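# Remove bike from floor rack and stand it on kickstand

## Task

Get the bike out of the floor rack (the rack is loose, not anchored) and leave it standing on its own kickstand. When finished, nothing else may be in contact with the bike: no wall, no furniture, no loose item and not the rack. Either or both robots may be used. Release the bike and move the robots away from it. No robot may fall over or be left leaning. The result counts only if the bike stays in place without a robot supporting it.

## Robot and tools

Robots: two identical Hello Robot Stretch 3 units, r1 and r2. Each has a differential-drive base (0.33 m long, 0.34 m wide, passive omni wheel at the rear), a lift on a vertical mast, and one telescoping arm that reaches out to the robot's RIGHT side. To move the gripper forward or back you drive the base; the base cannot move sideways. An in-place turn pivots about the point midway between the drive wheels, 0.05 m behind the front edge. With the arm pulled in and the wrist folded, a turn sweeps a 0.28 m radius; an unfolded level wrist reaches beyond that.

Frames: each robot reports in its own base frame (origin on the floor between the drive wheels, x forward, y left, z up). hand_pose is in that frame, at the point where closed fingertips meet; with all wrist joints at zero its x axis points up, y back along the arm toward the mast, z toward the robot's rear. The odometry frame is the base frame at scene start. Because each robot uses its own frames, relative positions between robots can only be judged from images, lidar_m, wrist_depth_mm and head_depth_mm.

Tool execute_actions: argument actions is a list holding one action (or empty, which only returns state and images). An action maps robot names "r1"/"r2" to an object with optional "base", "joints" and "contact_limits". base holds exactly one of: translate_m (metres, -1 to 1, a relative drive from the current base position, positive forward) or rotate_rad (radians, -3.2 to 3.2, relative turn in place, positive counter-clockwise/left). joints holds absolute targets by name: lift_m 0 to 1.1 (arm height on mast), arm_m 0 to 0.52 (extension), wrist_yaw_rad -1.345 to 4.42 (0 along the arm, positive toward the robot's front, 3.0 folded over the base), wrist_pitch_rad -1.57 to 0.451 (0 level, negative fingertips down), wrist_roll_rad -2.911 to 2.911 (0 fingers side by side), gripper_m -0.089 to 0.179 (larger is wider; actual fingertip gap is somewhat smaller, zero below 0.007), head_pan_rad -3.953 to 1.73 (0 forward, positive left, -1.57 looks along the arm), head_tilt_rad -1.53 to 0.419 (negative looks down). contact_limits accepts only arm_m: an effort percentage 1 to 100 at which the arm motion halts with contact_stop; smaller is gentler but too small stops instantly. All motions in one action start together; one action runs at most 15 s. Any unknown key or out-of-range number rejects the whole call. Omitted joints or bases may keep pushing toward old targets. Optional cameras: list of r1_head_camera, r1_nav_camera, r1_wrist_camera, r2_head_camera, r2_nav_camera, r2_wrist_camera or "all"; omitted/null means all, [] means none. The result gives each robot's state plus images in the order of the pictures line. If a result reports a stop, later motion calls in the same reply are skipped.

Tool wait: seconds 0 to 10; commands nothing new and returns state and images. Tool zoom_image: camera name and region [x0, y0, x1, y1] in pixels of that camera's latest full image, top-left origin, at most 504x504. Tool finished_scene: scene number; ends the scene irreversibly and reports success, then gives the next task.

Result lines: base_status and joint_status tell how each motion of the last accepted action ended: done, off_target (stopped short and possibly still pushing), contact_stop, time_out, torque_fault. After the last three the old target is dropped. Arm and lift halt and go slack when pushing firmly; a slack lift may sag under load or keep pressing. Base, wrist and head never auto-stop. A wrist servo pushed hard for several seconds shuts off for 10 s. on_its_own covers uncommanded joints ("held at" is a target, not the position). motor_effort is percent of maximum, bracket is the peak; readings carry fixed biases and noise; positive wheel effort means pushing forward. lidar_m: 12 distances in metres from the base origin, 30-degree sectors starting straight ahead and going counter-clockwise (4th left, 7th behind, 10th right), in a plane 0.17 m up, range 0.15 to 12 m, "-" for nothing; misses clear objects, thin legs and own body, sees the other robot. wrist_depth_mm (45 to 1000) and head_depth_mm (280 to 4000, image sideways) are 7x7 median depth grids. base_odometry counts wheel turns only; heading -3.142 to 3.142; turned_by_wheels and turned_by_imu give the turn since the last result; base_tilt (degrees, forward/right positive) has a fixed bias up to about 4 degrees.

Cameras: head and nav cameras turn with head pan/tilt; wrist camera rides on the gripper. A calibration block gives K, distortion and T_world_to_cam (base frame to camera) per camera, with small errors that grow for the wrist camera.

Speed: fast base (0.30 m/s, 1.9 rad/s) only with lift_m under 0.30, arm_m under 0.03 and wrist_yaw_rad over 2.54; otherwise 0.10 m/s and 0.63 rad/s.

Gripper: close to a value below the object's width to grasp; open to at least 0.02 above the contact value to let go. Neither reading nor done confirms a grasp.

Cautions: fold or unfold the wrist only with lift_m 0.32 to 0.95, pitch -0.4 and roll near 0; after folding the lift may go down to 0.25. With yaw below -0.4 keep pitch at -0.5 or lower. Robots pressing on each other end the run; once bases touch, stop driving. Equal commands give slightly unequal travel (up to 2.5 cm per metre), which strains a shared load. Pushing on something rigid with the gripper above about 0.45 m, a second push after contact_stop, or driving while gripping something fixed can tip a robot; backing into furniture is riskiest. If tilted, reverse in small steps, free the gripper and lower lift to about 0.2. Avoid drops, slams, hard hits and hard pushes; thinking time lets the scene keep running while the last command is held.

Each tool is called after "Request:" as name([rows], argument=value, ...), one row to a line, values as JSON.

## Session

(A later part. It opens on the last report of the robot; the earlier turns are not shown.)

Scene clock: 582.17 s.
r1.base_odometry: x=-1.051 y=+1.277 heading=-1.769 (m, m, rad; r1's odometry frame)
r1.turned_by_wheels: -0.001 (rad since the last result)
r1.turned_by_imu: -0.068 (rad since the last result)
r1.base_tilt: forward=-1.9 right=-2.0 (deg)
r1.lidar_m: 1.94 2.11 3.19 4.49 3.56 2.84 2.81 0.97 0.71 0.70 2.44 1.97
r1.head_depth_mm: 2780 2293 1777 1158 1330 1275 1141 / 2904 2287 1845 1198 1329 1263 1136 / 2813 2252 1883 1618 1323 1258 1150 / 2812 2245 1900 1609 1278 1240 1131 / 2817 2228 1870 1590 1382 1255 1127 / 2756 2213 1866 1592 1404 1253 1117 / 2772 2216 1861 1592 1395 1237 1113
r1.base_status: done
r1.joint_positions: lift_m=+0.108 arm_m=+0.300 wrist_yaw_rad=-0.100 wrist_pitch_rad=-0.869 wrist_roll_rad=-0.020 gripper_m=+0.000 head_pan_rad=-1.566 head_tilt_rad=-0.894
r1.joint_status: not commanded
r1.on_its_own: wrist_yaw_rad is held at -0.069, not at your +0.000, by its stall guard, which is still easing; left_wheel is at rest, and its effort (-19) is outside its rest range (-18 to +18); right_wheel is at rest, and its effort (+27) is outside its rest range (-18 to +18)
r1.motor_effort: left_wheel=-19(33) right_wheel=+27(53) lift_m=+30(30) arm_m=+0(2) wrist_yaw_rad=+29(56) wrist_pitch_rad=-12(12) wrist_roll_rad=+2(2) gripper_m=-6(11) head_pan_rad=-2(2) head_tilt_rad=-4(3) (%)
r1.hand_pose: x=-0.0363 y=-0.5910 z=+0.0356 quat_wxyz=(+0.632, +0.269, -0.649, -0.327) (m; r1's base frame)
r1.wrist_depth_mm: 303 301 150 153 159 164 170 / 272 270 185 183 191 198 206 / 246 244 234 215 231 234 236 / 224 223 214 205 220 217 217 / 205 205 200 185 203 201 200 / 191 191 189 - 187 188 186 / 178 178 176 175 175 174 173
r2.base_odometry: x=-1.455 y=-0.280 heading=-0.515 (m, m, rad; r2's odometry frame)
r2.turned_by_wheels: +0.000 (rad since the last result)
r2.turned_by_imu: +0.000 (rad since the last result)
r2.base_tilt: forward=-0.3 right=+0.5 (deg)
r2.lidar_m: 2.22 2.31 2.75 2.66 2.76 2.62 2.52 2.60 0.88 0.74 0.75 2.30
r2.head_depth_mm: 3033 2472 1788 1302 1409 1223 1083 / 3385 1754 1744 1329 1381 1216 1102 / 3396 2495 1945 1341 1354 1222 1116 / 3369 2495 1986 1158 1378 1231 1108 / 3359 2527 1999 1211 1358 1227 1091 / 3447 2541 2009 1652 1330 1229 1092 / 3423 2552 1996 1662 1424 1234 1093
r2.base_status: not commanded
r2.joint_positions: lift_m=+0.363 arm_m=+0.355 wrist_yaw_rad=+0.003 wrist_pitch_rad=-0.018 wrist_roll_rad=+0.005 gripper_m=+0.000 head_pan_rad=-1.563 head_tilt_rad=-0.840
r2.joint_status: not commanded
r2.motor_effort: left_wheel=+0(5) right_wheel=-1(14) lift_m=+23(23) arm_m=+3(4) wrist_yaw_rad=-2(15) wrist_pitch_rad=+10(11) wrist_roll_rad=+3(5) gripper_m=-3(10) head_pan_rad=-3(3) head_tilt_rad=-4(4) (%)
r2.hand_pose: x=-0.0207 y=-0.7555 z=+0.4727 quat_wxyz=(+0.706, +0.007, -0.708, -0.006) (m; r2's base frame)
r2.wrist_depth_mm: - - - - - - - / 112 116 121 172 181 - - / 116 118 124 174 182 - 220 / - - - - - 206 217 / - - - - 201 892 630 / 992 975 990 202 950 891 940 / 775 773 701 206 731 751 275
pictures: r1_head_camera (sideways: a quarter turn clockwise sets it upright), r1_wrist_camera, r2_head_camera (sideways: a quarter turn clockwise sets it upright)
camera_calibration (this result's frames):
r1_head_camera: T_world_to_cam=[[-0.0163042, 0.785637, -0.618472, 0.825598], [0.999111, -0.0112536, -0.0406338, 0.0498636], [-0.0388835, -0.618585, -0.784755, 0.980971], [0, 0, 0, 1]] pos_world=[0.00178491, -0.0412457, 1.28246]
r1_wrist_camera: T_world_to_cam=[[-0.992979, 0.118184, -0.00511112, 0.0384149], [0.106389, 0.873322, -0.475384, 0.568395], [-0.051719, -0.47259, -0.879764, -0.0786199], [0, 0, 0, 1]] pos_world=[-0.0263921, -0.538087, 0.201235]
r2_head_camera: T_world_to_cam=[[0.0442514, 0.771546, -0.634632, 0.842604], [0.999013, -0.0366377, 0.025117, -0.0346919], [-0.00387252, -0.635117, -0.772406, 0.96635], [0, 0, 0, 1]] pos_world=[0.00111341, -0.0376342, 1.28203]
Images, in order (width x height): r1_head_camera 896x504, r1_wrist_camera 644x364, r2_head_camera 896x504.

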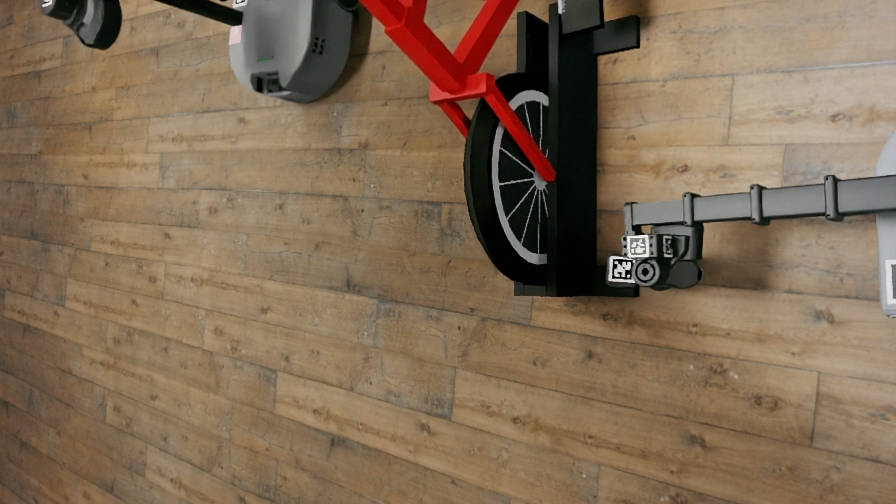

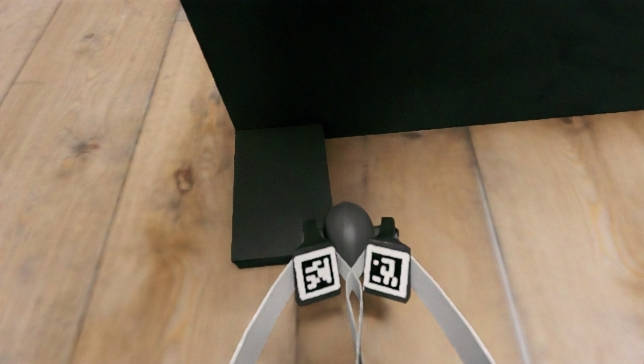

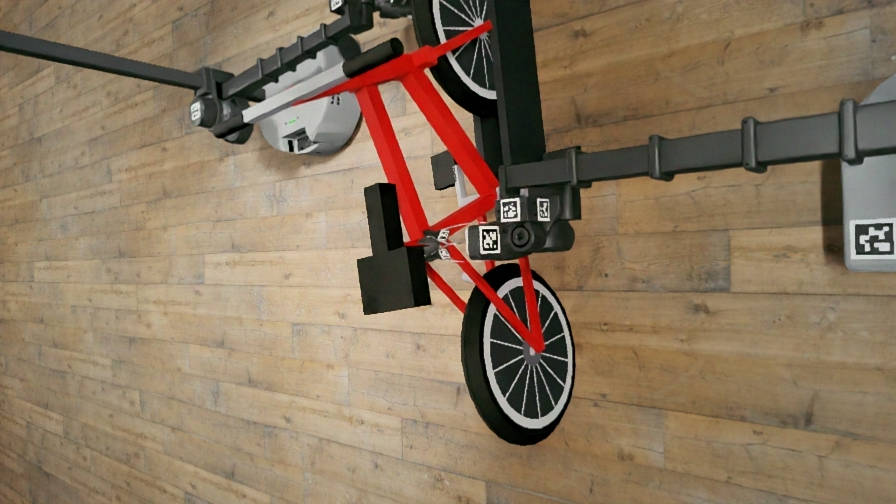

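Request:
execute_actions([
  {"r1":{"base":{"translate_m":-0.06},"joints":{"wrist_yaw_rad":0}}},
], cameras=[])

Request:
execute_actions([
  {"r1":{"joints":{"arm_m":0.01,"lift_m":0.3}}},
], cameras=[])

Request:
execute_actions([
  {"r1":{"base":{"translate_m":0.95},"joints":{"wrist_yaw_rad":1.57,"wrist_pitch_rad":-0.3,"gripper_m":0.179,"head_pan_rad":0,"head_tilt_rad":-0.9}}},
], cameras=[])

Request:
execute_actions([
  {"r1":{"base":{"rotate_rad":-1.5}}},
], cameras=["r1_nav_camera"])

Scene clock: 620.40 s.
r1.base_odometry: x=-1.039 y=+1.335 heading=-1.769 (m, m, rad; r1's odometry frame)
r1.turned_by_wheels: +0.000 (rad since the last result)
r1.turned_by_imu: +0.002 (rad since the last result)
r1.base_tilt: forward=-2.0 right=-1.7 (deg)
r1.lidar_m: 2.00 2.17 3.30 4.52 3.48 2.79 2.76 0.93 0.71 0.69 2.50 2.02
r1.head_depth_mm: 1519 2206 1697 1308 1338 1272 1143 / 2857 2277 1814 1136 1347 1271 1138 / 2813 2271 1880 1615 1312 1256 1153 / 2807 2226 1879 1613 1257 1221 1140 / 2742 2228 1853 1596 1335 1246 1130 / 2755 2218 1841 1600 1401 1254 1119 / 2686 2193 1843 1595 1402 1238 1114
r1.base_status: done
r1.joint_positions: lift_m=+0.108 arm_m=+0.300 wrist_yaw_rad=-0.003 wrist_pitch_rad=-0.905 wrist_roll_rad=-0.020 gripper_m=+0.000 head_pan_rad=-1.566 head_tilt_rad=-0.894
r1.joint_status: all done
r1.motor_effort: left_wheel=+2(21) right_wheel=-1(18) lift_m=+30(30) arm_m=+1(0) wrist_yaw_rad=+4(33) wrist_pitch_rad=+2(12) wrist_roll_rad=+2(2) gripper_m=-2(6) head_pan_rad=-2(2) head_tilt_rad=-4(3) (%)
r1.hand_pose: x=-0.0221 y=-0.5842 z=+0.0305 quat_wxyz=(+0.642, +0.311, -0.630, -0.307) (m; r1's base frame)
r1.wrist_depth_mm: 284 163 158 158 157 158 157 / 258 252 190 189 190 190 189 / 235 232 208 227 224 221 221 / 215 213 192 212 211 211 208 / 199 197 184 - 196 194 192 / 186 186 185 180 184 181 180 / 175 174 173 173 171 170 169
r2.base_odometry: x=-1.455 y=-0.280 heading=-0.515 (m, m, rad; r2's odometry frame)
r2.turned_by_wheels: +0.000 (rad since the last result)
r2.turned_by_imu: +0.001 (rad since the last result)
r2.base_tilt: forward=-0.3 right=+0.5 (deg)
r2.lidar_m: 2.22 2.31 2.74 2.65 2.76 2.63 2.52 2.61 0.87 0.74 0.75 2.29
r2.head_depth_mm: 3186 2408 1919 1302 1400 1225 1086 / 3175 1784 1627 1323 1388 1225 1107 / 3382 2508 1874 1347 1359 1221 1118 / 3385 2507 1983 1159 1372 1229 1111 / 3458 2533 1990 1215 1343 1226 1098 / 3458 2524 2007 1664 1336 1236 1097 / 3376 2529 2012 1673 1413 1236 1093
r2.base_status: not commanded
r2.joint_positions: lift_m=+0.363 arm_m=+0.355 wrist_yaw_rad=+0.003 wrist_pitch_rad=-0.018 wrist_roll_rad=+0.005 gripper_m=+0.000 head_pan_rad=-1.563 head_tilt_rad=-0.840
r2.joint_status: not commanded
r2.motor_effort: left_wheel=+0(0) right_wheel=-1(1) lift_m=+23(23) arm_m=+3(3) wrist_yaw_rad=-2(2) wrist_pitch_rad=+10(10) wrist_roll_rad=+3(3) gripper_m=-3(3) head_pan_rad=-3(3) head_tilt_rad=-4(4) (%)
r2.hand_pose: x=-0.0207 y=-0.7555 z=+0.4727 quat_wxyz=(+0.706, +0.007, -0.708, -0.006) (m; r2's base frame)
r2.wrist_depth_mm: - - - - - - - / 112 116 121 172 181 - - / 116 118 124 175 182 - 221 / - - - - - 207 216 / - - - - 201 869 577 / 984 984 964 202 927 887 867 / 770 773 710 206 725 763 278
pictures: none
No camera images: the call's "cameras" was empty. Leave "cameras" out to get every camera's image.

Scene clock: 623.77 s.
r1.base_odometry: x=-1.039 y=+1.335 heading=-1.769 (m, m, rad; r1's odometry frame)
r1.turned_by_wheels: +0.000 (rad since the last result)
r1.turned_by_imu: +0.001 (rad since the last result)
r1.base_tilt: forward=-2.0 right=-1.9 (deg)
r1.lidar_m: 2.00 2.18 3.30 4.53 3.49 2.79 2.75 0.93 0.71 0.69 2.51 2.02
r1.head_depth_mm: 1513 2235 1712 1315 1346 1259 1139 / 2835 2303 1816 1141 1342 1268 1135 / 2853 2268 1890 1612 1318 1257 1163 / 2779 2237 1852 1597 1315 1256 - / 2768 2227 1885 1615 1339 1254 1127 / 2749 2231 1869 1596 1400 1250 1115 / 2734 2205 1854 1588 1384 1248 1115
r1.base_status: not commanded
r1.joint_positions: lift_m=+0.300 arm_m=+0.010 wrist_yaw_rad=-0.002 wrist_pitch_rad=-0.906 wrist_roll_rad=-0.020 gripper_m=+0.000 head_pan_rad=-1.566 head_tilt_rad=-0.894
r1.joint_status: all done
r1.motor_effort: left_wheel=+2(1) right_wheel=-1(1) lift_m=+43(44) arm_m=-2(1) wrist_yaw_rad=+2(3) wrist_pitch_rad=+2(3) wrist_roll_rad=+2(2) gripper_m=-2(2) head_pan_rad=-2(1) head_tilt_rad=-3(3) (%)
r1.hand_pose: x=-0.0218 y=-0.2943 z=+0.2218 quat_wxyz=(+0.642, +0.312, -0.629, -0.307) (m; r1's base frame)
r1.wrist_depth_mm: 566 562 543 483 492 483 498 / 515 504 504 493 492 491 477 / 463 464 469 460 458 453 446 / 432 427 426 425 420 419 419 / 397 395 397 - 391 390 385 / 374 374 369 359 366 360 363 / 346 348 347 344 339 343 340
r2.base_odometry: x=-1.455 y=-0.280 heading=-0.515 (m, m, rad; r2's odometry frame)
r2.turned_by_wheels: +0.000 (rad since the last result)
r2.turned_by_imu: +0.001 (rad since the last result)
r2.base_tilt: forward=-0.4 right=+0.5 (deg)
r2.lidar_m: 2.22 2.31 2.75 2.66 2.76 2.63 2.51 2.60 0.88 0.74 0.75 2.30
r2.head_depth_mm: 3144 2491 1870 1297 1392 1225 1083 / 3232 1590 1755 1328 1383 1218 1111 / 3351 2505 1879 1334 1364 1222 1116 / 3461 2536 2007 1157 1380 1228 1112 / 3422 2539 1998 1216 1356 1235 1091 / 3387 2533 2006 1668 1335 1238 1099 / 3402 2535 1999 1651 1421 1231 1094
r2.base_status: not commanded
r2.joint_positions: lift_m=+0.363 arm_m=+0.355 wrist_yaw_rad=+0.003 wrist_pitch_rad=-0.018 wrist_roll_rad=+0.005 gripper_m=+0.000 head_pan_rad=-1.563 head_tilt_rad=-0.840
r2.joint_status: not commanded
r2.motor_effort: left_wheel=+0(0) right_wheel=-1(0) lift_m=+23(23) arm_m=+3(3) wrist_yaw_rad=-2(2) wrist_pitch_rad=+10(10) wrist_roll_rad=+3(3) gripper_m=-3(3) head_pan_rad=-3(3) head_tilt_rad=-4(4) (%)
r2.hand_pose: x=-0.0207 y=-0.7555 z=+0.4727 quat_wxyz=(+0.706, +0.007, -0.708, -0.006) (m; r2's base frame)
r2.wrist_depth_mm: - - - - - - - / 112 116 121 172 180 - - / 116 119 124 174 182 779 220 / - - - - - 207 217 / - - - - 201 889 - / 984 987 977 200 915 902 967 / 770 778 716 206 730 756 277
pictures: none
No camera images: the call's "cameras" was empty. Leave "cameras" out to get every camera's image.

Scene clock: 634.50 s.
r1.base_odometry: x=-1.226 y=+0.404 heading=-1.769 (m, m, rad; r1's odometry frame)
r1.turned_by_wheels: +0.000 (rad since the last result)
r1.turned_by_imu: -0.002 (rad since the last result)
r1.base_tilt: forward=-2.0 right=-1.8 (deg)
r1.lidar_m: 1.06 1.16 1.74 4.39 4.68 3.73 3.68 1.15 2.29 2.84 1.35 1.08
r1.head_depth_mm: 942 1095 1301 1546 1431 1275 1141 / 952 1099 1295 1547 1425 1262 1140 / 961 1112 1316 1547 1416 1270 1135 / 971 1121 1331 1552 1420 1250 1131 / 972 1132 1337 1546 1414 1244 1124 / 977 1136 1344 1556 1401 1248 1126 / 987 1141 1362 1547 1393 1243 1121
r1.base_status: done
r1.joint_positions: lift_m=+0.300 arm_m=+0.010 wrist_yaw_rad=+1.567 wrist_pitch_rad=-0.324 wrist_roll_rad=-0.020 gripper_m=+0.179 head_pan_rad=-0.007 head_tilt_rad=-0.894
r1.joint_status: all done
r1.motor_effort: left_wheel=+2(7) right_wheel=-2(3) lift_m=+43(43) arm_m=-2(2) wrist_yaw_rad=+3(5) wrist_pitch_rad=+9(10) wrist_roll_rad=+2(2) gripper_m=+0(84) head_pan_rad=+3(34) head_tilt_rad=-3(1) (%)
r1.hand_pose: x=+0.2138 y=-0.1563 z=+0.3339 quat_wxyz=(+0.580, +0.569, -0.408, +0.417) (m; r1's base frame)
r1.wrist_depth_mm: 951 924 903 851 846 796 802 / - - 958 918 907 874 850 / - - - - 971 961 911 / 899 858 881 850 836 817 789 / 703 713 680 649 656 645 629 / 575 564 560 550 538 521 541 / 481 472 481 470 468 464 442
r2.base_odometry: x=-1.455 y=-0.280 heading=-0.515 (m, m, rad; r2's odometry frame)
r2.turned_by_wheels: +0.000 (rad since the last result)
r2.turned_by_imu: +0.002 (rad since the last result)
r2.base_tilt: forward=-0.4 right=+0.5 (deg)
r2.lidar_m: 2.22 2.32 2.74 2.65 2.75 2.64 2.52 2.61 0.88 0.74 0.75 2.30
r2.head_depth_mm: 3316 2500 1960 1308 1409 1232 1087 / 3358 2516 1889 1329 1381 1218 1107 / 3364 2470 1987 1348 1354 1230 1114 / 3324 2509 1986 1155 1375 1228 1102 / 3378 2518 2001 1216 1346 1229 1087 / 3440 2526 1982 1651 1334 1238 1092 / 3431 2531 2011 1658 1422 1234 1100
r2.base_status: not commanded
r2.joint_positions: lift_m=+0.363 arm_m=+0.355 wrist_yaw_rad=+0.003 wrist_pitch_rad=-0.018 wrist_roll_rad=+0.005 gripper_m=+0.000 head_pan_rad=-1.563 head_tilt_rad=-0.840
r2.joint_status: not commanded
r2.motor_effort: left_wheel=+0(0) right_wheel=+0(1) lift_m=+23(23) arm_m=+3(2) wrist_yaw_rad=-2(2) wrist_pitch_rad=+10(10) wrist_roll_rad=+3(3) gripper_m=-3(3) head_pan_rad=-4(3) head_tilt_rad=-3(4) (%)
r2.hand_pose: x=-0.0207 y=-0.7555 z=+0.4727 quat_wxyz=(+0.706, +0.007, -0.708, -0.006) (m; r2's base frame)
r2.wrist_depth_mm: - - - - - - - / 112 115 121 172 181 - - / 116 119 124 174 183 - 221 / - - - - - 206 217 / - - - - 200 - - / - 983 964 201 983 950 950 / 774 769 698 206 729 758 277
pictures: none
No camera images: the call's "cameras" was empty. Leave "cameras" out to get every camera's image.

Scene clock: 637.87 s.
r1.base_odometry: x=-1.226 y=+0.404 heading=+3.015 (m, m, rad; r1's odometry frame)
r1.turned_by_wheels: -1.500 (rad since the last result)
r1.turned_by_imu: -1.518 (rad since the last result)
r1.base_tilt: forward=-1.9 right=-1.8 (deg)
r1.lidar_m: 2.38 1.28 1.07 1.06 1.19 1.95 4.40 4.44 3.70 3.69 1.15 4.35
r1.head_depth_mm: 2871 2281 1891 1650 1430 1274 1138 / 2860 2270 1890 1625 1417 1262 1140 / 2812 2255 1880 1625 1410 1262 1137 / 2793 2220 1872 1612 1412 1264 1129 / 2743 2242 1882 1611 1403 1254 1127 / 2717 2229 1858 1588 1405 1241 1128 / 2384 2207 1844 1597 1391 1245 1123
r1.base_status: done
r1.joint_positions: lift_m=+0.300 arm_m=+0.010 wrist_yaw_rad=+1.567 wrist_pitch_rad=-0.324 wrist_roll_rad=-0.020 gripper_m=+0.179 head_pan_rad=-0.007 head_tilt_rad=-0.894
r1.joint_status: not commanded
r1.motor_effort: left_wheel=+3(9) right_wheel=-3(7) lift_m=+43(43) arm_m=-2(2) wrist_yaw_rad=+4(3) wrist_pitch_rad=+9(9) wrist_roll_rad=+2(2) gripper_m=+1(1) head_pan_rad=+4(3) head_tilt_rad=-3(4) (%)
r1.hand_pose: x=+0.2138 y=-0.1563 z=+0.3339 quat_wxyz=(+0.579, +0.569, -0.408, +0.417) (m; r1's base frame)
r1.wrist_depth_mm: - - - - - - - / - - - - - - - / - - - - - - - / 900 874 863 854 830 801 789 / 697 713 686 656 675 659 651 / 583 568 558 551 538 526 538 / 493 472 475 469 460 459 435
r2.base_odometry: x=-1.455 y=-0.280 heading=-0.515 (m, m, rad; r2's odometry frame)
r2.turned_by_wheels: +0.000 (rad since the last result)
r2.turned_by_imu: +0.001 (rad since the last result)
r2.base_tilt: forward=-0.4 right=+0.5 (deg)
r2.lidar_m: 2.22 2.31 2.75 2.66 2.77 2.62 2.52 2.60 0.88 0.74 0.75 2.30
r2.head_depth_mm: 3339 2492 1977 1296 1402 1214 1081 / 3371 2490 1873 1331 1382 1221 1105 / 3382 2516 1997 1351 1359 1226 1111 / 3435 2497 1982 1154 1388 1228 1101 / 3414 2499 1990 1210 1344 1222 1098 / 3395 2543 1986 1653 1332 1233 1087 / 3391 2507 2007 1661 1426 1240 1093
r2.base_status: not commanded
r2.joint_positions: lift_m=+0.363 arm_m=+0.355 wrist_yaw_rad=+0.003 wrist_pitch_rad=-0.018 wrist_roll_rad=+0.005 gripper_m=+0.000 head_pan_rad=-1.563 head_tilt_rad=-0.840
r2.joint_status: not commanded
r2.motor_effort: left_wheel=+0(0) right_wheel=-1(0) lift_m=+23(23) arm_m=+3(3) wrist_yaw_rad=-3(2) wrist_pitch_rad=+10(10) wrist_roll_rad=+3(3) gripper_m=-3(4) head_pan_rad=-3(3) head_tilt_rad=-4(4) (%)
r2.hand_pose: x=-0.0207 y=-0.7555 z=+0.4727 quat_wxyz=(+0.706, +0.007, -0.708, -0.006) (m; r2's base frame)
r2.wrist_depth_mm: - - - - - - - / 112 115 121 173 180 - - / 116 119 124 175 183 - 220 / - - - - - 206 217 / - - - - 201 - - / 983 993 979 201 972 962 969 / 779 785 699 205 735 763 278
pictures: r1_nav_camera (sideways: a quarter turn counterclockwise sets it upright)
camera_calibration (this result's frames):
r1_nav_camera: T_world_to_cam=[[0.750146, -0.053397, 0.659113, -0.814821], [-0.0221693, -0.998205, -0.0556367, 0.124629], [0.660901, 0.0271236, -0.749983, 0.921988], [0, 0, 0, 1]] pos_world=[0.00465449, 0.0558887, 1.23547]
Images, in order (width x height): r1_nav_camera 672x504.

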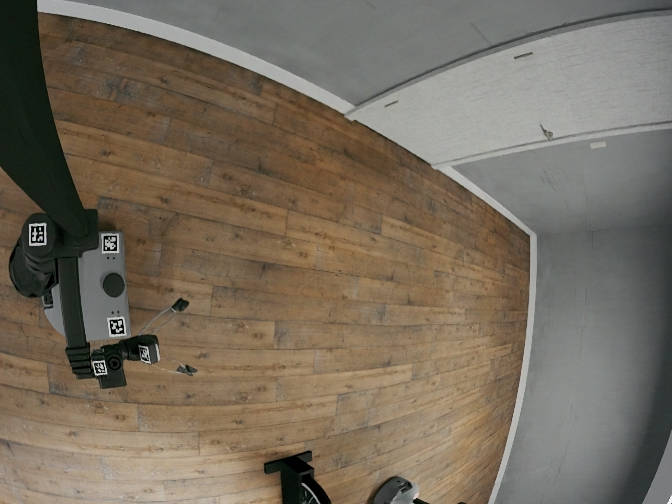

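Request:
execute_actions([
  {"r1":{"base":{"translate_m":0.85}}},
], cameras=[])

Request:
execute_actions([
  {"r1":{"base":{"rotate_rad":-1.62},"joints":{"lift_m":0.2,"wrist_pitch_rad":-0.3}}},
], cameras=["r1_nav_camera","r1_head_camera","r1_wrist_camera"])

Scene clock: 652.90 s.
r1.base_odometry: x=-2.069 y=+0.511 heading=+3.015 (m, m, rad; r1's odometry frame)
r1.turned_by_wheels: +0.000 (rad since the last result)
r1.turned_by_imu: -0.001 (rad since the last result)
r1.base_tilt: forward=-1.9 right=-1.8 (deg)
r1.lidar_m: 2.02 1.06 0.88 0.90 1.00 1.62 5.22 4.68 3.88 0.97 1.83 3.51
r1.head_depth_mm: 2869 2308 1917 1640 1440 1276 1135 / 2845 2298 1913 1632 1422 1258 1135 / 2828 2247 1867 1623 1420 1265 1131 / 2817 2250 1897 1606 1414 1263 1132 / 2792 2224 1860 1605 1410 1247 1123 / 2535 2239 1857 1592 1412 1251 1125 / 1997 2091 1854 1575 1394 1242 1125
r1.base_status: done
r1.joint_positions: lift_m=+0.300 arm_m=+0.010 wrist_yaw_rad=+1.567 wrist_pitch_rad=-0.324 wrist_roll_rad=-0.020 gripper_m=+0.179 head_pan_rad=-0.007 head_tilt_rad=-0.894
r1.joint_status: not commanded
r1.motor_effort: left_wheel=+3(10) right_wheel=-3(3) lift_m=+43(43) arm_m=-3(2) wrist_yaw_rad=+3(3) wrist_pitch_rad=+9(9) wrist_roll_rad=+2(2) gripper_m=+0(0) head_pan_rad=+4(3) head_tilt_rad=-3(3) (%)
r1.hand_pose: x=+0.2139 y=-0.1563 z=+0.3340 quat_wxyz=(+0.579, +0.569, -0.408, +0.417) (m; r1's base frame)
r1.wrist_depth_mm: 938 - - - - - - / 955 - - - - - - / - - - - - - - / 902 879 872 837 804 820 797 / 717 730 676 683 653 640 634 / 585 557 559 552 540 520 546 / 487 470 476 480 468 455 443
r2.base_odometry: x=-1.455 y=-0.280 heading=-0.515 (m, m, rad; r2's odometry frame)
r2.turned_by_wheels: +0.000 (rad since the last result)
r2.turned_by_imu: +0.002 (rad since the last result)
r2.base_tilt: forward=-0.3 right=+0.5 (deg)
r2.lidar_m: 2.23 2.32 2.75 2.65 2.76 2.63 2.51 1.83 0.88 0.74 0.75 2.30
r2.head_depth_mm: 3335 2484 1969 1309 1404 1224 1084 / 3331 2497 1859 1317 1389 1230 1106 / 3376 2530 1983 1339 1356 1228 1114 / 3387 2515 1974 1155 1381 1222 1111 / 3376 2525 1978 1212 1359 1234 1090 / 3415 2518 2015 1663 1330 1236 1092 / 3502 2528 2005 1658 1412 1228 1096
r2.base_status: not commanded
r2.joint_positions: lift_m=+0.363 arm_m=+0.355 wrist_yaw_rad=+0.003 wrist_pitch_rad=-0.018 wrist_roll_rad=+0.005 gripper_m=+0.000 head_pan_rad=-1.563 head_tilt_rad=-0.840
r2.joint_status: not commanded
r2.motor_effort: left_wheel=+0(0) right_wheel=-1(0) lift_m=+23(23) arm_m=+3(3) wrist_yaw_rad=-2(3) wrist_pitch_rad=+10(10) wrist_roll_rad=+3(3) gripper_m=-3(3) head_pan_rad=-3(3) head_tilt_rad=-4(3) (%)
r2.hand_pose: x=-0.0207 y=-0.7555 z=+0.4727 quat_wxyz=(+0.706, +0.007, -0.708, -0.006) (m; r2's base frame)
r2.wrist_depth_mm: - - - - - - - / 112 115 121 172 181 - - / 116 119 124 174 183 - 220 / - - - - - 207 218 / - - - - 200 - - / - 975 984 201 966 943 951 / 783 779 705 207 731 764 277
pictures: none
No camera images: the call's "cameras" was empty. Leave "cameras" out to get every camera's image.

Scene clock: 656.40 s.
r1.base_odometry: x=-2.069 y=+0.511 heading=+1.395 (m, m, rad; r1's odometry frame)
r1.turned_by_wheels: -1.620 (rad since the last result)
r1.turned_by_imu: -1.640 (rad since the last result)
r1.base_tilt: forward=-1.9 right=-1.9 (deg)
r1.lidar_m: 0.97 1.82 3.52 2.22 1.09 0.88 0.89 0.98 1.53 5.20 4.79 3.87
r1.head_depth_mm: 2888 2304 1912 1631 1427 1275 1142 / 2837 2269 1901 1622 1423 1268 1130 / 2886 2181 1788 1581 1419 1264 1131 / 2820 1906 1818 1527 1419 1257 1131 / 2813 2235 1848 1603 1408 1251 1124 / 2766 2215 1861 1598 1406 1251 1115 / 2726 2181 1800 1595 1392 1241 1131
r1.base_status: done
r1.joint_positions: lift_m=+0.200 arm_m=+0.010 wrist_yaw_rad=+1.567 wrist_pitch_rad=-0.323 wrist_roll_rad=-0.020 gripper_m=+0.179 head_pan_rad=-0.007 head_tilt_rad=-0.894
r1.joint_status: all done
r1.motor_effort: left_wheel=+3(9) right_wheel=-3(6) lift_m=+27(38) arm_m=-2(2) wrist_yaw_rad=+3(3) wrist_pitch_rad=+9(9) wrist_roll_rad=+2(2) gripper_m=+1(1) head_pan_rad=+3(2) head_tilt_rad=-3(3) (%)
r1.hand_pose: x=+0.2140 y=-0.1563 z=+0.2349 quat_wxyz=(+0.579, +0.569, -0.408, +0.418) (m; r1's base frame)
r1.wrist_depth_mm: - - - - - - - / - - - - - - - / - 967 926 858 869 847 837 / 703 692 665 664 645 628 612 / 545 556 533 524 503 507 506 / 449 446 433 428 424 407 422 / 382 369 375 365 360 358 343
r2.base_odometry: x=-1.455 y=-0.280 heading=-0.515 (m, m, rad; r2's odometry frame)
r2.turned_by_wheels: +0.000 (rad since the last result)
r2.turned_by_imu: +0.001 (rad since the last result)
r2.base_tilt: forward=-0.4 right=+0.5 (deg)
r2.lidar_m: 2.22 2.31 2.75 2.65 2.75 2.63 2.52 1.82 0.88 0.74 0.74 2.30
r2.head_depth_mm: 3323 2490 1986 1301 1397 1223 1088 / 3362 2484 1859 1331 1397 1224 1102 / 3432 2521 1988 1346 1359 1230 1120 / 3386 2491 1992 1154 1385 1228 1114 / 3444 2523 1989 1216 1353 1234 1091 / 3452 2531 2029 1657 1330 1229 1096 / 3440 2534 2019 1653 1414 1238 1085
r2.base_status: not commanded
r2.joint_positions: lift_m=+0.363 arm_m=+0.355 wrist_yaw_rad=+0.003 wrist_pitch_rad=-0.018 wrist_roll_rad=+0.005 gripper_m=+0.000 head_pan_rad=-1.563 head_tilt_rad=-0.840
r2.joint_status: not commanded
r2.motor_effort: left_wheel=+1(0) right_wheel=-1(1) lift_m=+22(23) arm_m=+3(3) wrist_yaw_rad=-2(3) wrist_pitch_rad=+10(10) wrist_roll_rad=+3(3) gripper_m=-4(3) head_pan_rad=-3(3) head_tilt_rad=-3(4) (%)
r2.hand_pose: x=-0.0207 y=-0.7555 z=+0.4727 quat_wxyz=(+0.706, +0.007, -0.708, -0.006) (m; r2's base frame)
r2.wrist_depth_mm: - - - - - - - / 112 116 121 172 180 - - / 116 119 124 174 182 - 220 / - - - - - 206 216 / - - - - 202 - - / - - 989 201 981 945 935 / 781 778 700 205 733 761 278
pictures: r1_head_camera (sideways: a quarter turn clockwise sets it upright), r1_nav_camera (sideways: a quarter turn counterclockwise sets it upright), r1_wrist_camera
camera_calibration (this result's frames):
r1_head_camera: T_world_to_cam=[[-0.785778, -0.00673286, -0.618472, 0.830291], [0.0234232, 0.9989, -0.0406338, 0.0558154], [0.618065, -0.0464158, -0.784755, 0.976963], [0, 0, 0, 1]] pos_world=[0.0472901, -0.00481722, 1.28246]
r1_nav_camera: T_world_to_cam=[[0.750148, -0.0533725, 0.659113, -0.814821], [-0.0221367, -0.998206, -0.0556367, 0.124629], [0.6609, 0.0271452, -0.749983, 0.921988], [0, 0, 0, 1]] pos_world=[0.00465267, 0.0558887, 1.23547]
r1_wrist_camera: T_world_to_cam=[[-0.016215, -0.999776, -0.0135933, -0.145157], [-0.50409, 0.019915, -0.863422, 0.345266], [0.863499, -0.0071481, -0.5043, 0.10383], [0, 0, 0, 1]] pos_world=[0.0820341, -0.151258, 0.348499]
Images, in order (width x height): r1_head_camera 896x504, r1_nav_camera 672x504, r1_wrist_camera 644x364.

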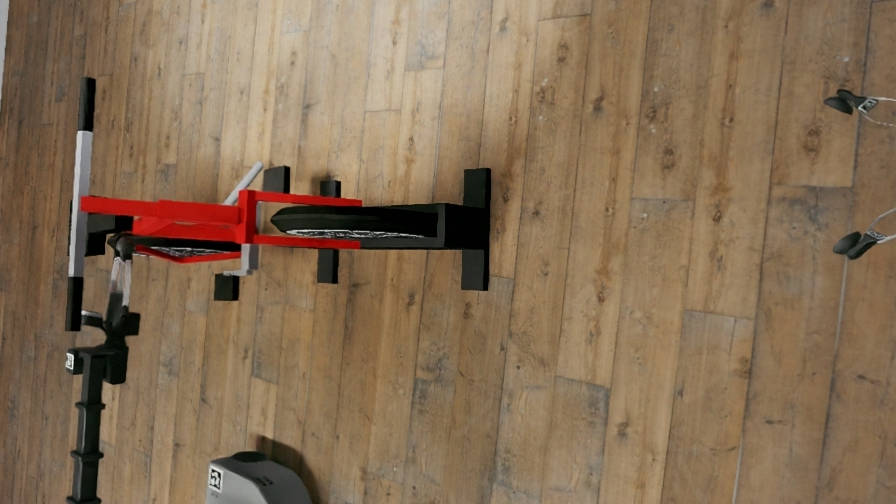

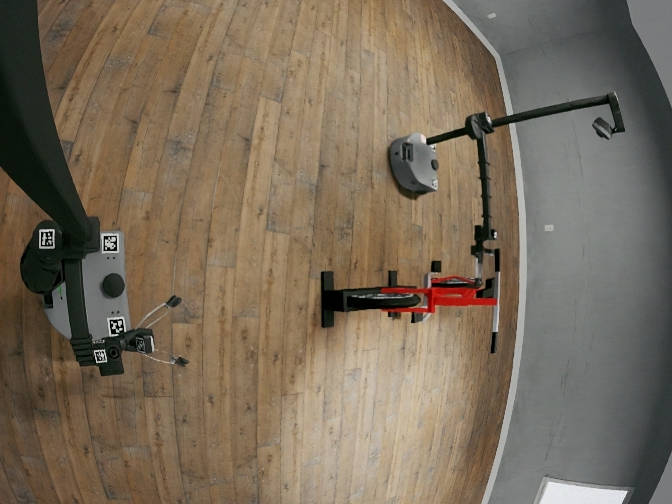

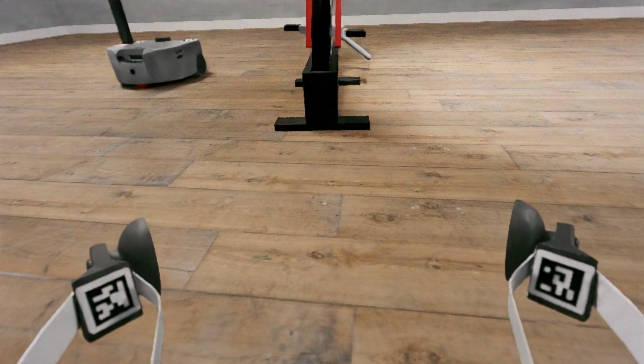

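Request:
execute_actions([
  {"r1":{"base":{"translate_m":0.6},"joints":{"lift_m":0.16,"wrist_pitch_rad":-0.55,"arm_m":0.0}}},
], cameras=["r1_head_camera","r1_wrist_camera"])

Scene clock: 673.53 s.
r1.base_odometry: x=-1.964 y=+1.102 heading=+1.395 (m, m, rad; r1's odometry frame)
r1.turned_by_wheels: +0.000 (rad since the last result)
r1.turned_by_imu: -0.001 (rad since the last result)
r1.base_tilt: forward=-1.9 right=-1.9 (deg)
r1.lidar_m: 0.54 1.28 3.45 3.42 1.84 1.48 1.46 1.63 2.53 5.29 4.06 0.41
r1.head_depth_mm: 2764 2303 1858 1636 1427 1270 1139 / 2837 2281 1857 1628 1420 1274 1132 / 2824 2249 1127 1155 1113 1083 1138 / 2811 2219 1550 1560 1384 1235 1130 / 2750 2240 1786 1608 1404 1251 1133 / 2762 2209 1756 1603 1393 1251 1121 / 2728 2199 1804 1551 1398 1246 1115
r1.base_status: done
r1.joint_positions: lift_m=+0.160 arm_m=+0.003 wrist_yaw_rad=+1.567 wrist_pitch_rad=-0.561 wrist_roll_rad=-0.020 gripper_m=+0.179 head_pan_rad=-0.007 head_tilt_rad=-0.894
r1.joint_status: all done
joint sent to its limit — the command would take r1.arm_m past its lower limit, so that joint was sent only as far as its limit.
r1.motor_effort: left_wheel=+3(9) right_wheel=-3(3) lift_m=+27(26) arm_m=-3(4) wrist_yaw_rad=+4(3) wrist_pitch_rad=+5(8) wrist_roll_rad=+2(2) gripper_m=+1(1) head_pan_rad=+3(3) head_tilt_rad=-3(3) (%)
r1.hand_pose: x=+0.1827 y=-0.1491 z=+0.1422 quat_wxyz=(+0.623, +0.615, -0.336, +0.347) (m; r1's base frame)
r1.wrist_depth_mm: 771 801 801 283 731 739 717 / 632 613 592 272 567 556 553 / 490 489 472 305 457 449 448 / 411 409 383 357 369 385 372 / 349 354 342 333 331 332 327 / 313 302 298 296 294 284 295 / - 263 266 265 262 259 252
r2.base_odometry: x=-1.455 y=-0.280 heading=-0.515 (m, m, rad; r2's odometry frame)
r2.turned_by_wheels: +0.000 (rad since the last result)
r2.turned_by_imu: +0.002 (rad since the last result)
r2.base_tilt: forward=-0.4 right=+0.5 (deg)
r2.lidar_m: 2.22 2.31 2.75 2.66 2.76 2.63 2.51 1.20 0.88 0.74 0.74 2.31
r2.head_depth_mm: 3251 2503 1989 1300 1401 1224 1089 / 3329 2486 1884 1327 1392 1222 1100 / 3341 2522 1988 1348 1354 1226 1116 / 3399 2504 1973 1148 1375 1227 1109 / 3376 2530 2002 1214 1348 1226 1091 / 3427 2517 2020 1661 1328 1234 1093 / 3412 2536 2001 1660 1415 1231 1092
r2.base_status: not commanded
r2.joint_positions: lift_m=+0.363 arm_m=+0.355 wrist_yaw_rad=+0.003 wrist_pitch_rad=-0.018 wrist_roll_rad=+0.005 gripper_m=+0.000 head_pan_rad=-1.563 head_tilt_rad=-0.840
r2.joint_status: not commanded
r2.motor_effort: left_wheel=+0(1) right_wheel=-1(0) lift_m=+23(23) arm_m=+3(3) wrist_yaw_rad=-2(3) wrist_pitch_rad=+10(10) wrist_roll_rad=+3(3) gripper_m=-3(3) head_pan_rad=-4(3) head_tilt_rad=-4(3) (%)
r2.hand_pose: x=-0.0207 y=-0.7555 z=+0.4727 quat_wxyz=(+0.706, +0.007, -0.708, -0.006) (m; r2's base frame)
r2.wrist_depth_mm: - - - - - - - / 112 116 121 172 181 - - / 116 118 124 174 182 - 221 / - - - - - 207 216 / - - - - 200 - - / - 996 988 201 963 987 958 / 784 780 713 206 730 762 278
pictures: r1_head_camera (sideways: a quarter turn clockwise sets it upright), r1_wrist_camera
camera_calibration (this result's frames):
r1_head_camera: T_world_to_cam=[[-0.785778, -0.00673444, -0.618472, 0.830291], [0.0234212, 0.9989, -0.0406338, 0.0558154], [0.618065, -0.0464145, -0.784755, 0.976963], [0, 0, 0, 1]] pos_world=[0.0472901, -0.00481714, 1.28246]
r1_wrist_camera: T_world_to_cam=[[-0.0192351, -0.999763, -0.0102365, -0.139695], [-0.693917, 0.0207202, -0.719757, 0.263687], [0.719798, -0.00674137, -0.694151, 0.137465], [0, 0, 0, 1]] pos_world=[0.0813426, -0.144198, 0.283782]
Images, in order (width x height): r1_head_camera 896x504, r1_wrist_camera 644x364.

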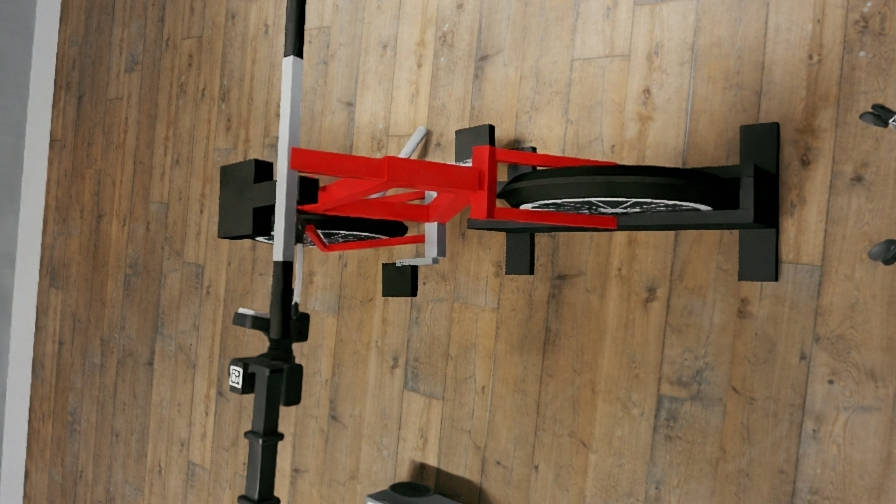

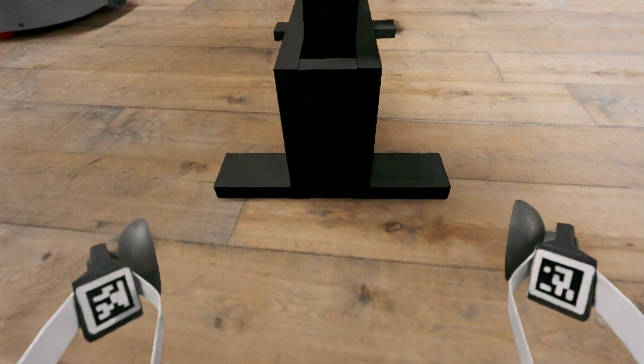

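Request:
execute_actions([
  {"r1":{"base":{"translate_m":0.21},"joints":{"gripper_m":0.13}}},
], cameras=[])

Request:
execute_actions([
  {"r1":{"joints":{"gripper_m":-0.02}}},
], cameras=["r1_head_camera","r1_wrist_camera"])

Request:
execute_actions([
  {"r1":{"base":{"translate_m":-0.1}}},
], cameras=["r1_head_camera","r1_wrist_camera","r2_head_camera"])

Scene clock: 686.07 s.
r1.base_odometry: x=-1.928 y=+1.309 heading=+1.395 (m, m, rad; r1's odometry frame)
r1.turned_by_wheels: +0.000 (rad since the last result)
r1.turned_by_imu: +0.000 (rad since the last result)
r1.base_tilt: forward=-2.0 right=-1.8 (deg)
r1.lidar_m: 0.87 1.09 3.40 3.39 2.10 1.68 1.66 1.85 2.87 5.33 0.21 0.21
r1.head_depth_mm: 2648 2324 1895 1595 1429 1269 1134 / 2673 2272 1899 1577 1375 1245 1139 / 2723 2252 1098 989 1006 950 925 / 2715 2214 1864 1329 1388 1264 1134 / 2697 2214 1859 1563 1402 1248 1128 / 2749 2210 1812 1600 1391 1252 1117 / 2704 2207 1852 1580 1392 1242 1121
r1.base_status: done
r1.joint_positions: lift_m=+0.160 arm_m=+0.003 wrist_yaw_rad=+1.567 wrist_pitch_rad=-0.562 wrist_roll_rad=-0.020 gripper_m=+0.130 head_pan_rad=-0.007 head_tilt_rad=-0.894
r1.joint_status: all done
r1.motor_effort: left_wheel=+2(11) right_wheel=-2(4) lift_m=+27(27) arm_m=-2(2) wrist_yaw_rad=+3(4) wrist_pitch_rad=+5(5) wrist_roll_rad=+2(2) gripper_m=-2(83) head_pan_rad=+3(4) head_tilt_rad=-3(4) (%)
r1.hand_pose: x=+0.1826 y=-0.1491 z=+0.1420 quat_wxyz=(+0.624, +0.615, -0.336, +0.347) (m; r1's base frame)
r1.wrist_depth_mm: 704 802 780 80 79 729 716 / 613 615 589 86 87 561 557 / 498 480 479 95 100 455 447 / 410 404 399 106 121 383 376 / 348 350 328 130 142 337 330 / 304 307 134 127 125 279 288 / 270 264 187 118 117 247 257
r2.base_odometry: x=-1.455 y=-0.280 heading=-0.515 (m, m, rad; r2's odometry frame)
r2.turned_by_wheels: +0.000 (rad since the last result)
r2.turned_by_imu: +0.001 (rad since the last result)
r2.base_tilt: forward=-0.3 right=+0.4 (deg)
r2.lidar_m: 2.22 2.31 2.76 2.65 2.76 2.63 2.51 1.09 0.88 0.74 0.75 2.30
r2.head_depth_mm: 3357 2497 1980 1303 1400 1222 1083 / 3338 2506 1853 1328 1397 1234 1099 / 3389 2504 1978 1337 1355 1232 1123 / 3399 2492 1972 1150 1370 1228 1102 / 3382 2463 1984 1211 1354 1227 1094 / 3418 2532 1996 1656 1342 1235 1094 / 3503 2516 2008 1674 1422 1236 1101
r2.base_status: not commanded
r2.joint_positions: lift_m=+0.363 arm_m=+0.355 wrist_yaw_rad=+0.003 wrist_pitch_rad=-0.018 wrist_roll_rad=+0.005 gripper_m=+0.000 head_pan_rad=-1.563 head_tilt_rad=-0.840
r2.joint_status: not commanded
r2.motor_effort: left_wheel=+0(0) right_wheel=+0(1) lift_m=+23(22) arm_m=+3(3) wrist_yaw_rad=-2(2) wrist_pitch_rad=+10(10) wrist_roll_rad=+3(3) gripper_m=-3(4) head_pan_rad=-3(4) head_tilt_rad=-4(3) (%)
r2.hand_pose: x=-0.0207 y=-0.7555 z=+0.4727 quat_wxyz=(+0.706, +0.007, -0.708, -0.006) (m; r2's base frame)
r2.wrist_depth_mm: - - - - - - - / 112 116 121 172 181 - - / 116 118 124 174 182 - 220 / - - - - - 207 216 / - - - - 201 - - / - 983 983 199 963 967 953 / 766 790 700 206 733 752 276
pictures: none
No camera images: the call's "cameras" was empty. Leave "cameras" out to get every camera's image.

Scene clock: 688.07 s.
r1.base_odometry: x=-1.928 y=+1.309 heading=+1.395 (m, m, rad; r1's odometry frame)
r1.turned_by_wheels: +0.000 (rad since the last result)
r1.turned_by_imu: +0.000 (rad since the last result)
r1.base_tilt: forward=-2.0 right=-1.9 (deg)
r1.lidar_m: 0.88 1.09 3.41 3.38 2.10 1.69 1.66 1.85 2.87 5.32 0.21 0.21
r1.head_depth_mm: 2701 2285 1905 1593 1425 1271 1144 / 2680 2257 1890 1563 1376 1246 1136 / 2733 2249 1099 986 1001 949 928 / 2726 2269 1874 1334 1387 1252 1127 / 2706 2227 1870 1577 1416 1249 1132 / 2701 2195 1804 1588 1407 1254 1118 / 2722 2186 1845 1580 1396 1243 1115
r1.base_status: not commanded
r1.joint_positions: lift_m=+0.160 arm_m=+0.003 wrist_yaw_rad=+1.551 wrist_pitch_rad=-0.536 wrist_roll_rad=-0.010 gripper_m=-0.018 head_pan_rad=-0.007 head_tilt_rad=-0.894
r1.joint_status: all done
r1.on_its_own: wrist_yaw_rad is at rest, and its effort (+17) is outside its rest range (-12 to +12)
r1.motor_effort: left_wheel=+0(2) right_wheel=-4(4) lift_m=+27(27) arm_m=-2(2) wrist_yaw_rad=+17(18) wrist_pitch_rad=-5(6) wrist_roll_rad=-2(2) gripper_m=-42(100) head_pan_rad=+3(2) head_tilt_rad=-4(3) (%)
r1.hand_pose: x=+0.1866 y=-0.1525 z=+0.1475 quat_wxyz=(+0.620, +0.609, -0.352, +0.347) (m; r1's base frame)
r1.wrist_depth_mm: 729 901 854 77 86 786 771 / 671 657 637 81 91 590 567 / 530 525 510 89 104 480 462 / 434 425 415 99 171 395 388 / 367 359 163 114 143 348 333 / 316 313 133 139 133 292 295 / 279 275 123 119 118 255 258
r2.base_odometry: x=-1.455 y=-0.280 heading=-0.515 (m, m, rad; r2's odometry frame)
r2.turned_by_wheels: +0.000 (rad since the last result)
r2.turned_by_imu: +0.000 (rad since the last result)
r2.base_tilt: forward=-0.3 right=+0.5 (deg)
r2.lidar_m: 2.22 2.31 2.75 2.65 2.75 2.63 2.52 1.09 0.88 0.74 0.75 2.31
r2.head_depth_mm: 3387 2473 1965 1300 1397 1222 1085 / 3402 2505 1884 1322 1394 1226 1106 / 3324 2496 1991 1332 1352 1220 1113 / 3386 2506 1985 1153 1383 1223 1110 / 3412 2513 1996 1216 1357 1229 1091 / 3423 2521 2003 1650 1336 1230 1094 / 3430 2562 1998 1660 1412 1235 1095
r2.base_status: not commanded
r2.joint_positions: lift_m=+0.363 arm_m=+0.355 wrist_yaw_rad=+0.003 wrist_pitch_rad=-0.018 wrist_roll_rad=+0.005 gripper_m=+0.000 head_pan_rad=-1.563 head_tilt_rad=-0.840
r2.joint_status: not commanded
r2.motor_effort: left_wheel=+1(0) right_wheel=-1(0) lift_m=+22(23) arm_m=+3(3) wrist_yaw_rad=-1(2) wrist_pitch_rad=+10(10) wrist_roll_rad=+3(2) gripper_m=-3(3) head_pan_rad=-3(3) head_tilt_rad=-3(3) (%)
r2.hand_pose: x=-0.0207 y=-0.7555 z=+0.4727 quat_wxyz=(+0.706, +0.007, -0.708, -0.006) (m; r2's base frame)
r2.wrist_depth_mm: - - - - - - - / 112 115 121 172 181 - - / 116 119 123 175 183 - 222 / - - - - - 207 217 / - - - - 201 - - / 992 982 - 201 971 983 957 / 773 778 712 206 715 756 276
pictures: r1_head_camera (sideways: a quarter turn clockwise sets it upright), r1_wrist_camera
camera_calibration (this result's frames):
r1_head_camera: T_world_to_cam=[[-0.785778, -0.00673421, -0.618472, 0.830291], [0.0234215, 0.9989, -0.0406338, 0.0558154], [0.618065, -0.0464147, -0.784755, 0.976963], [0, 0, 0, 1]] pos_world=[0.0472901, -0.00481715, 1.28246]
r1_wrist_camera: T_world_to_cam=[[-0.0399441, -0.999022, -0.018984, -0.137643], [-0.674599, 0.0409784, -0.737046, 0.272276], [0.737103, -0.0166341, -0.675576, 0.130814], [0, 0, 0, 1]] pos_world=[0.0817558, -0.14649, 0.286441]
Images, in order (width x height): r1_head_camera 896x504, r1_wrist_camera 644x364.

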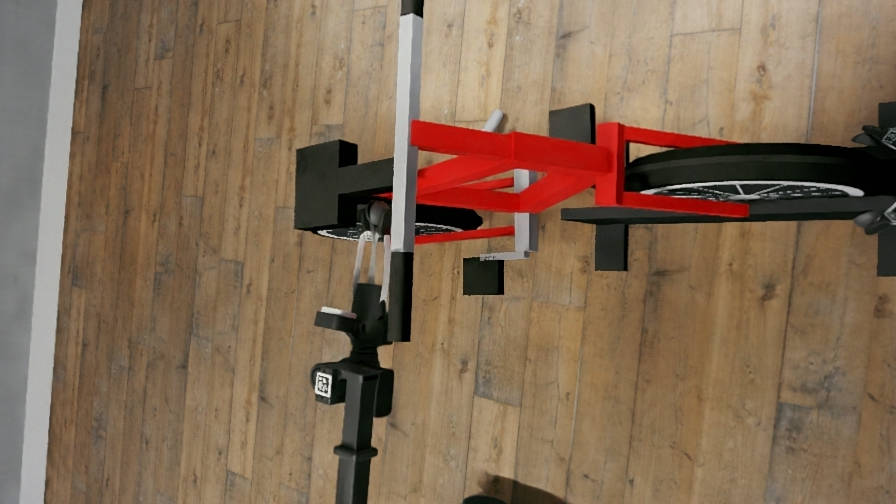

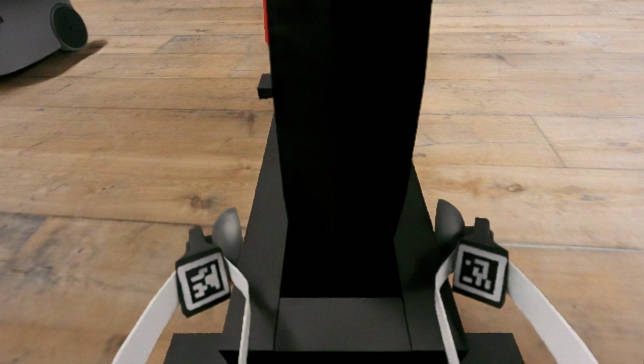

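Scene clock: 690.10 s.
r1.base_odometry: x=-1.945 y=+1.211 heading=+1.395 (m, m, rad; r1's odometry frame)
r1.turned_by_wheels: +0.000 (rad since the last result)
r1.turned_by_imu: +0.001 (rad since the last result)
r1.base_tilt: forward=-1.9 right=-1.9 (deg)
r1.lidar_m: 0.88 1.18 3.42 3.39 1.98 1.59 1.56 1.74 2.71 5.32 0.21 0.21
r1.head_depth_mm: 2757 2292 1903 1602 1427 1267 1139 / 2718 2298 1919 1578 1378 1245 1145 / 2753 2287 1105 987 964 953 914 / 2771 2200 1821 1344 1386 1255 1131 / 2790 2251 1779 1578 1416 1255 1132 / 2763 2208 1733 1592 1410 1241 1123 / 2757 2201 1763 1586 1386 1233 1117
r1.base_status: done
r1.joint_positions: lift_m=+0.160 arm_m=+0.003 wrist_yaw_rad=+1.556 wrist_pitch_rad=-0.532 wrist_roll_rad=-0.010 gripper_m=-0.007 head_pan_rad=-0.007 head_tilt_rad=-0.894
r1.joint_status: not commanded
r1.on_its_own: gripper_m is held at -0.008, not at your -0.020, by its stall guard, which is still easing; right_wheel is at rest, and its effort (-19) is outside its rest range (-18 to +18); wrist_yaw_rad is at rest, and its effort (+14) is outside its rest range (-12 to +12)
r1.motor_effort: left_wheel=+0(8) right_wheel=-19(29) lift_m=+35(35) arm_m=-3(2) wrist_yaw_rad=+14(19) wrist_pitch_rad=-7(8) wrist_roll_rad=-2(3) gripper_m=-35(41) head_pan_rad=+3(3) head_tilt_rad=-3(4) (%)
r1.hand_pose: x=+0.1872 y=-0.1515 z=+0.1479 quat_wxyz=(+0.619, +0.609, -0.352, +0.349) (m; r1's base frame)
r1.wrist_depth_mm: 735 908 876 76 89 795 785 / 681 647 633 81 95 599 587 / 542 519 506 89 449 474 464 / 435 426 406 100 172 391 391 / 365 365 157 116 144 338 335 / 315 313 133 131 133 296 293 / 280 276 124 121 118 250 262
r2.base_odometry: x=-1.455 y=-0.280 heading=-0.515 (m, m, rad; r2's odometry frame)
r2.turned_by_wheels: +0.000 (rad since the last result)
r2.turned_by_imu: +0.000 (rad since the last result)
r2.base_tilt: forward=-0.4 right=+0.5 (deg)
r2.lidar_m: 2.22 2.31 2.76 2.66 2.75 2.64 2.52 1.17 0.93 0.74 0.75 2.30
r2.head_depth_mm: 3345 2477 1822 1320 1403 1225 1083 / 3345 2500 1979 1409 1402 1226 1101 / 3364 2503 1973 1292 1370 1226 1114 / 3382 2527 2012 1249 1357 1224 1108 / 3455 2495 1991 1661 1348 1228 1090 / 3394 2526 2003 1657 1385 1234 1096 / 3410 2535 2007 1649 1416 1238 1096
r2.base_status: not commanded
r2.joint_positions: lift_m=+0.363 arm_m=+0.355 wrist_yaw_rad=+0.003 wrist_pitch_rad=-0.018 wrist_roll_rad=+0.005 gripper_m=+0.000 head_pan_rad=-1.563 head_tilt_rad=-0.840
r2.joint_status: not commanded
r2.motor_effort: left_wheel=+0(0) right_wheel=+0(0) lift_m=+23(23) arm_m=+3(3) wrist_yaw_rad=-2(2) wrist_pitch_rad=+10(10) wrist_roll_rad=+3(3) gripper_m=-3(3) head_pan_rad=-3(3) head_tilt_rad=-4(4) (%)
r2.hand_pose: x=-0.0207 y=-0.7555 z=+0.4727 quat_wxyz=(+0.706, +0.007, -0.708, -0.006) (m; r2's base frame)
r2.wrist_depth_mm: - - - - - - - / - - - 129 134 139 199 / - - - 133 137 143 202 / - - - - - - 221 / - - - - 272 213 - / 993 984 972 907 923 214 949 / 782 770 772 716 718 229 765
pictures: r1_head_camera (sideways: a quarter turn clockwise sets it upright), r1_wrist_camera, r2_head_camera (sideways: a quarter turn clockwise sets it upright)
camera_calibration (this result's frames):
r1_head_camera: T_world_to_cam=[[-0.785778, -0.00673422, -0.618472, 0.830291], [0.0234215, 0.9989, -0.0406338, 0.0558154], [0.618065, -0.0464147, -0.784755, 0.976963], [0, 0, 0, 1]] pos_world=[0.0472901, -0.00481715, 1.28246]
r1_wrist_camera: T_world_to_cam=[[-0.0353373, -0.999183, -0.0196107, -0.137402], [-0.672086, 0.0382827, -0.739483, 0.272462], [0.73963, -0.0129513, -0.672889, 0.130431], [0, 0, 0, 1]] pos_world=[0.081792, -0.146031, 0.286552]
r2_head_camera: T_world_to_cam=[[0.0442517, 0.771546, -0.634632, 0.842605], [0.999013, -0.036638, 0.025117, -0.0346919], [-0.00387274, -0.635117, -0.772406, 0.96635], [0, 0, 0, 1]] pos_world=[0.00111339, -0.0376342, 1.28203]
Images, in order (width x height): r1_head_camera 896x504, r1_wrist_camera 644x364, r2_head_camera 896x504.

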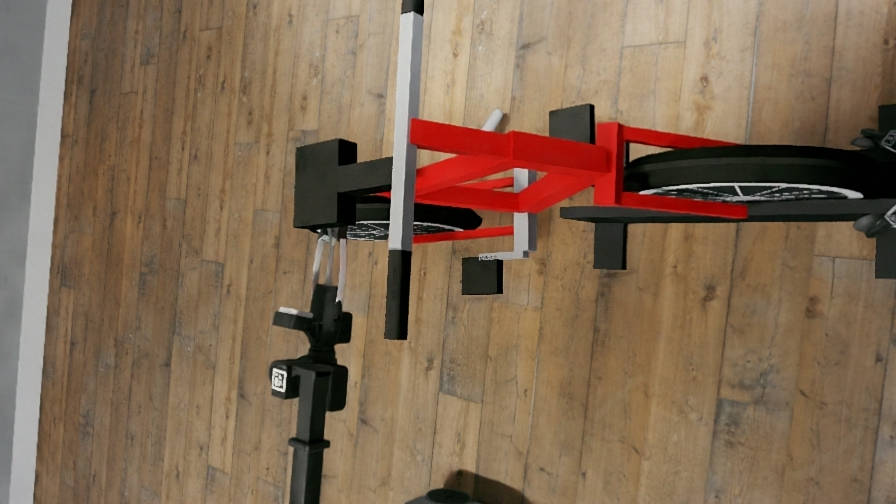

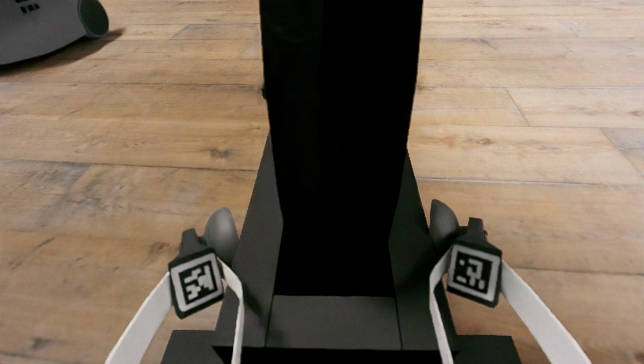

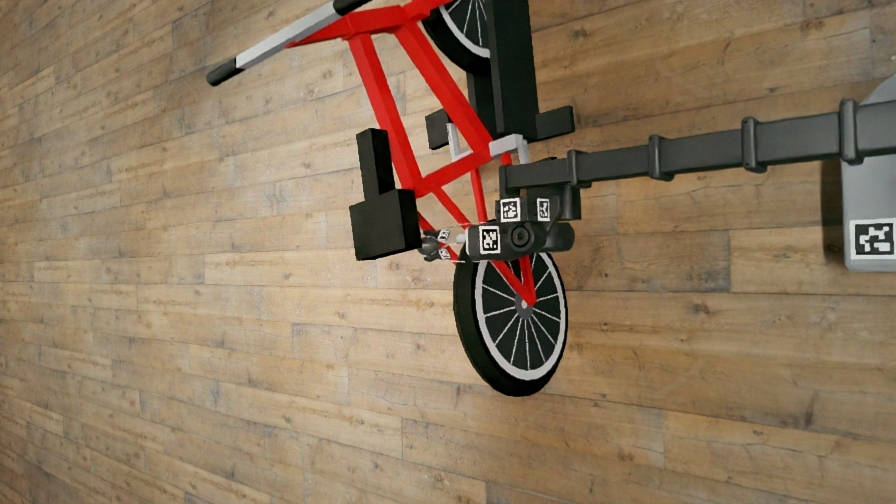

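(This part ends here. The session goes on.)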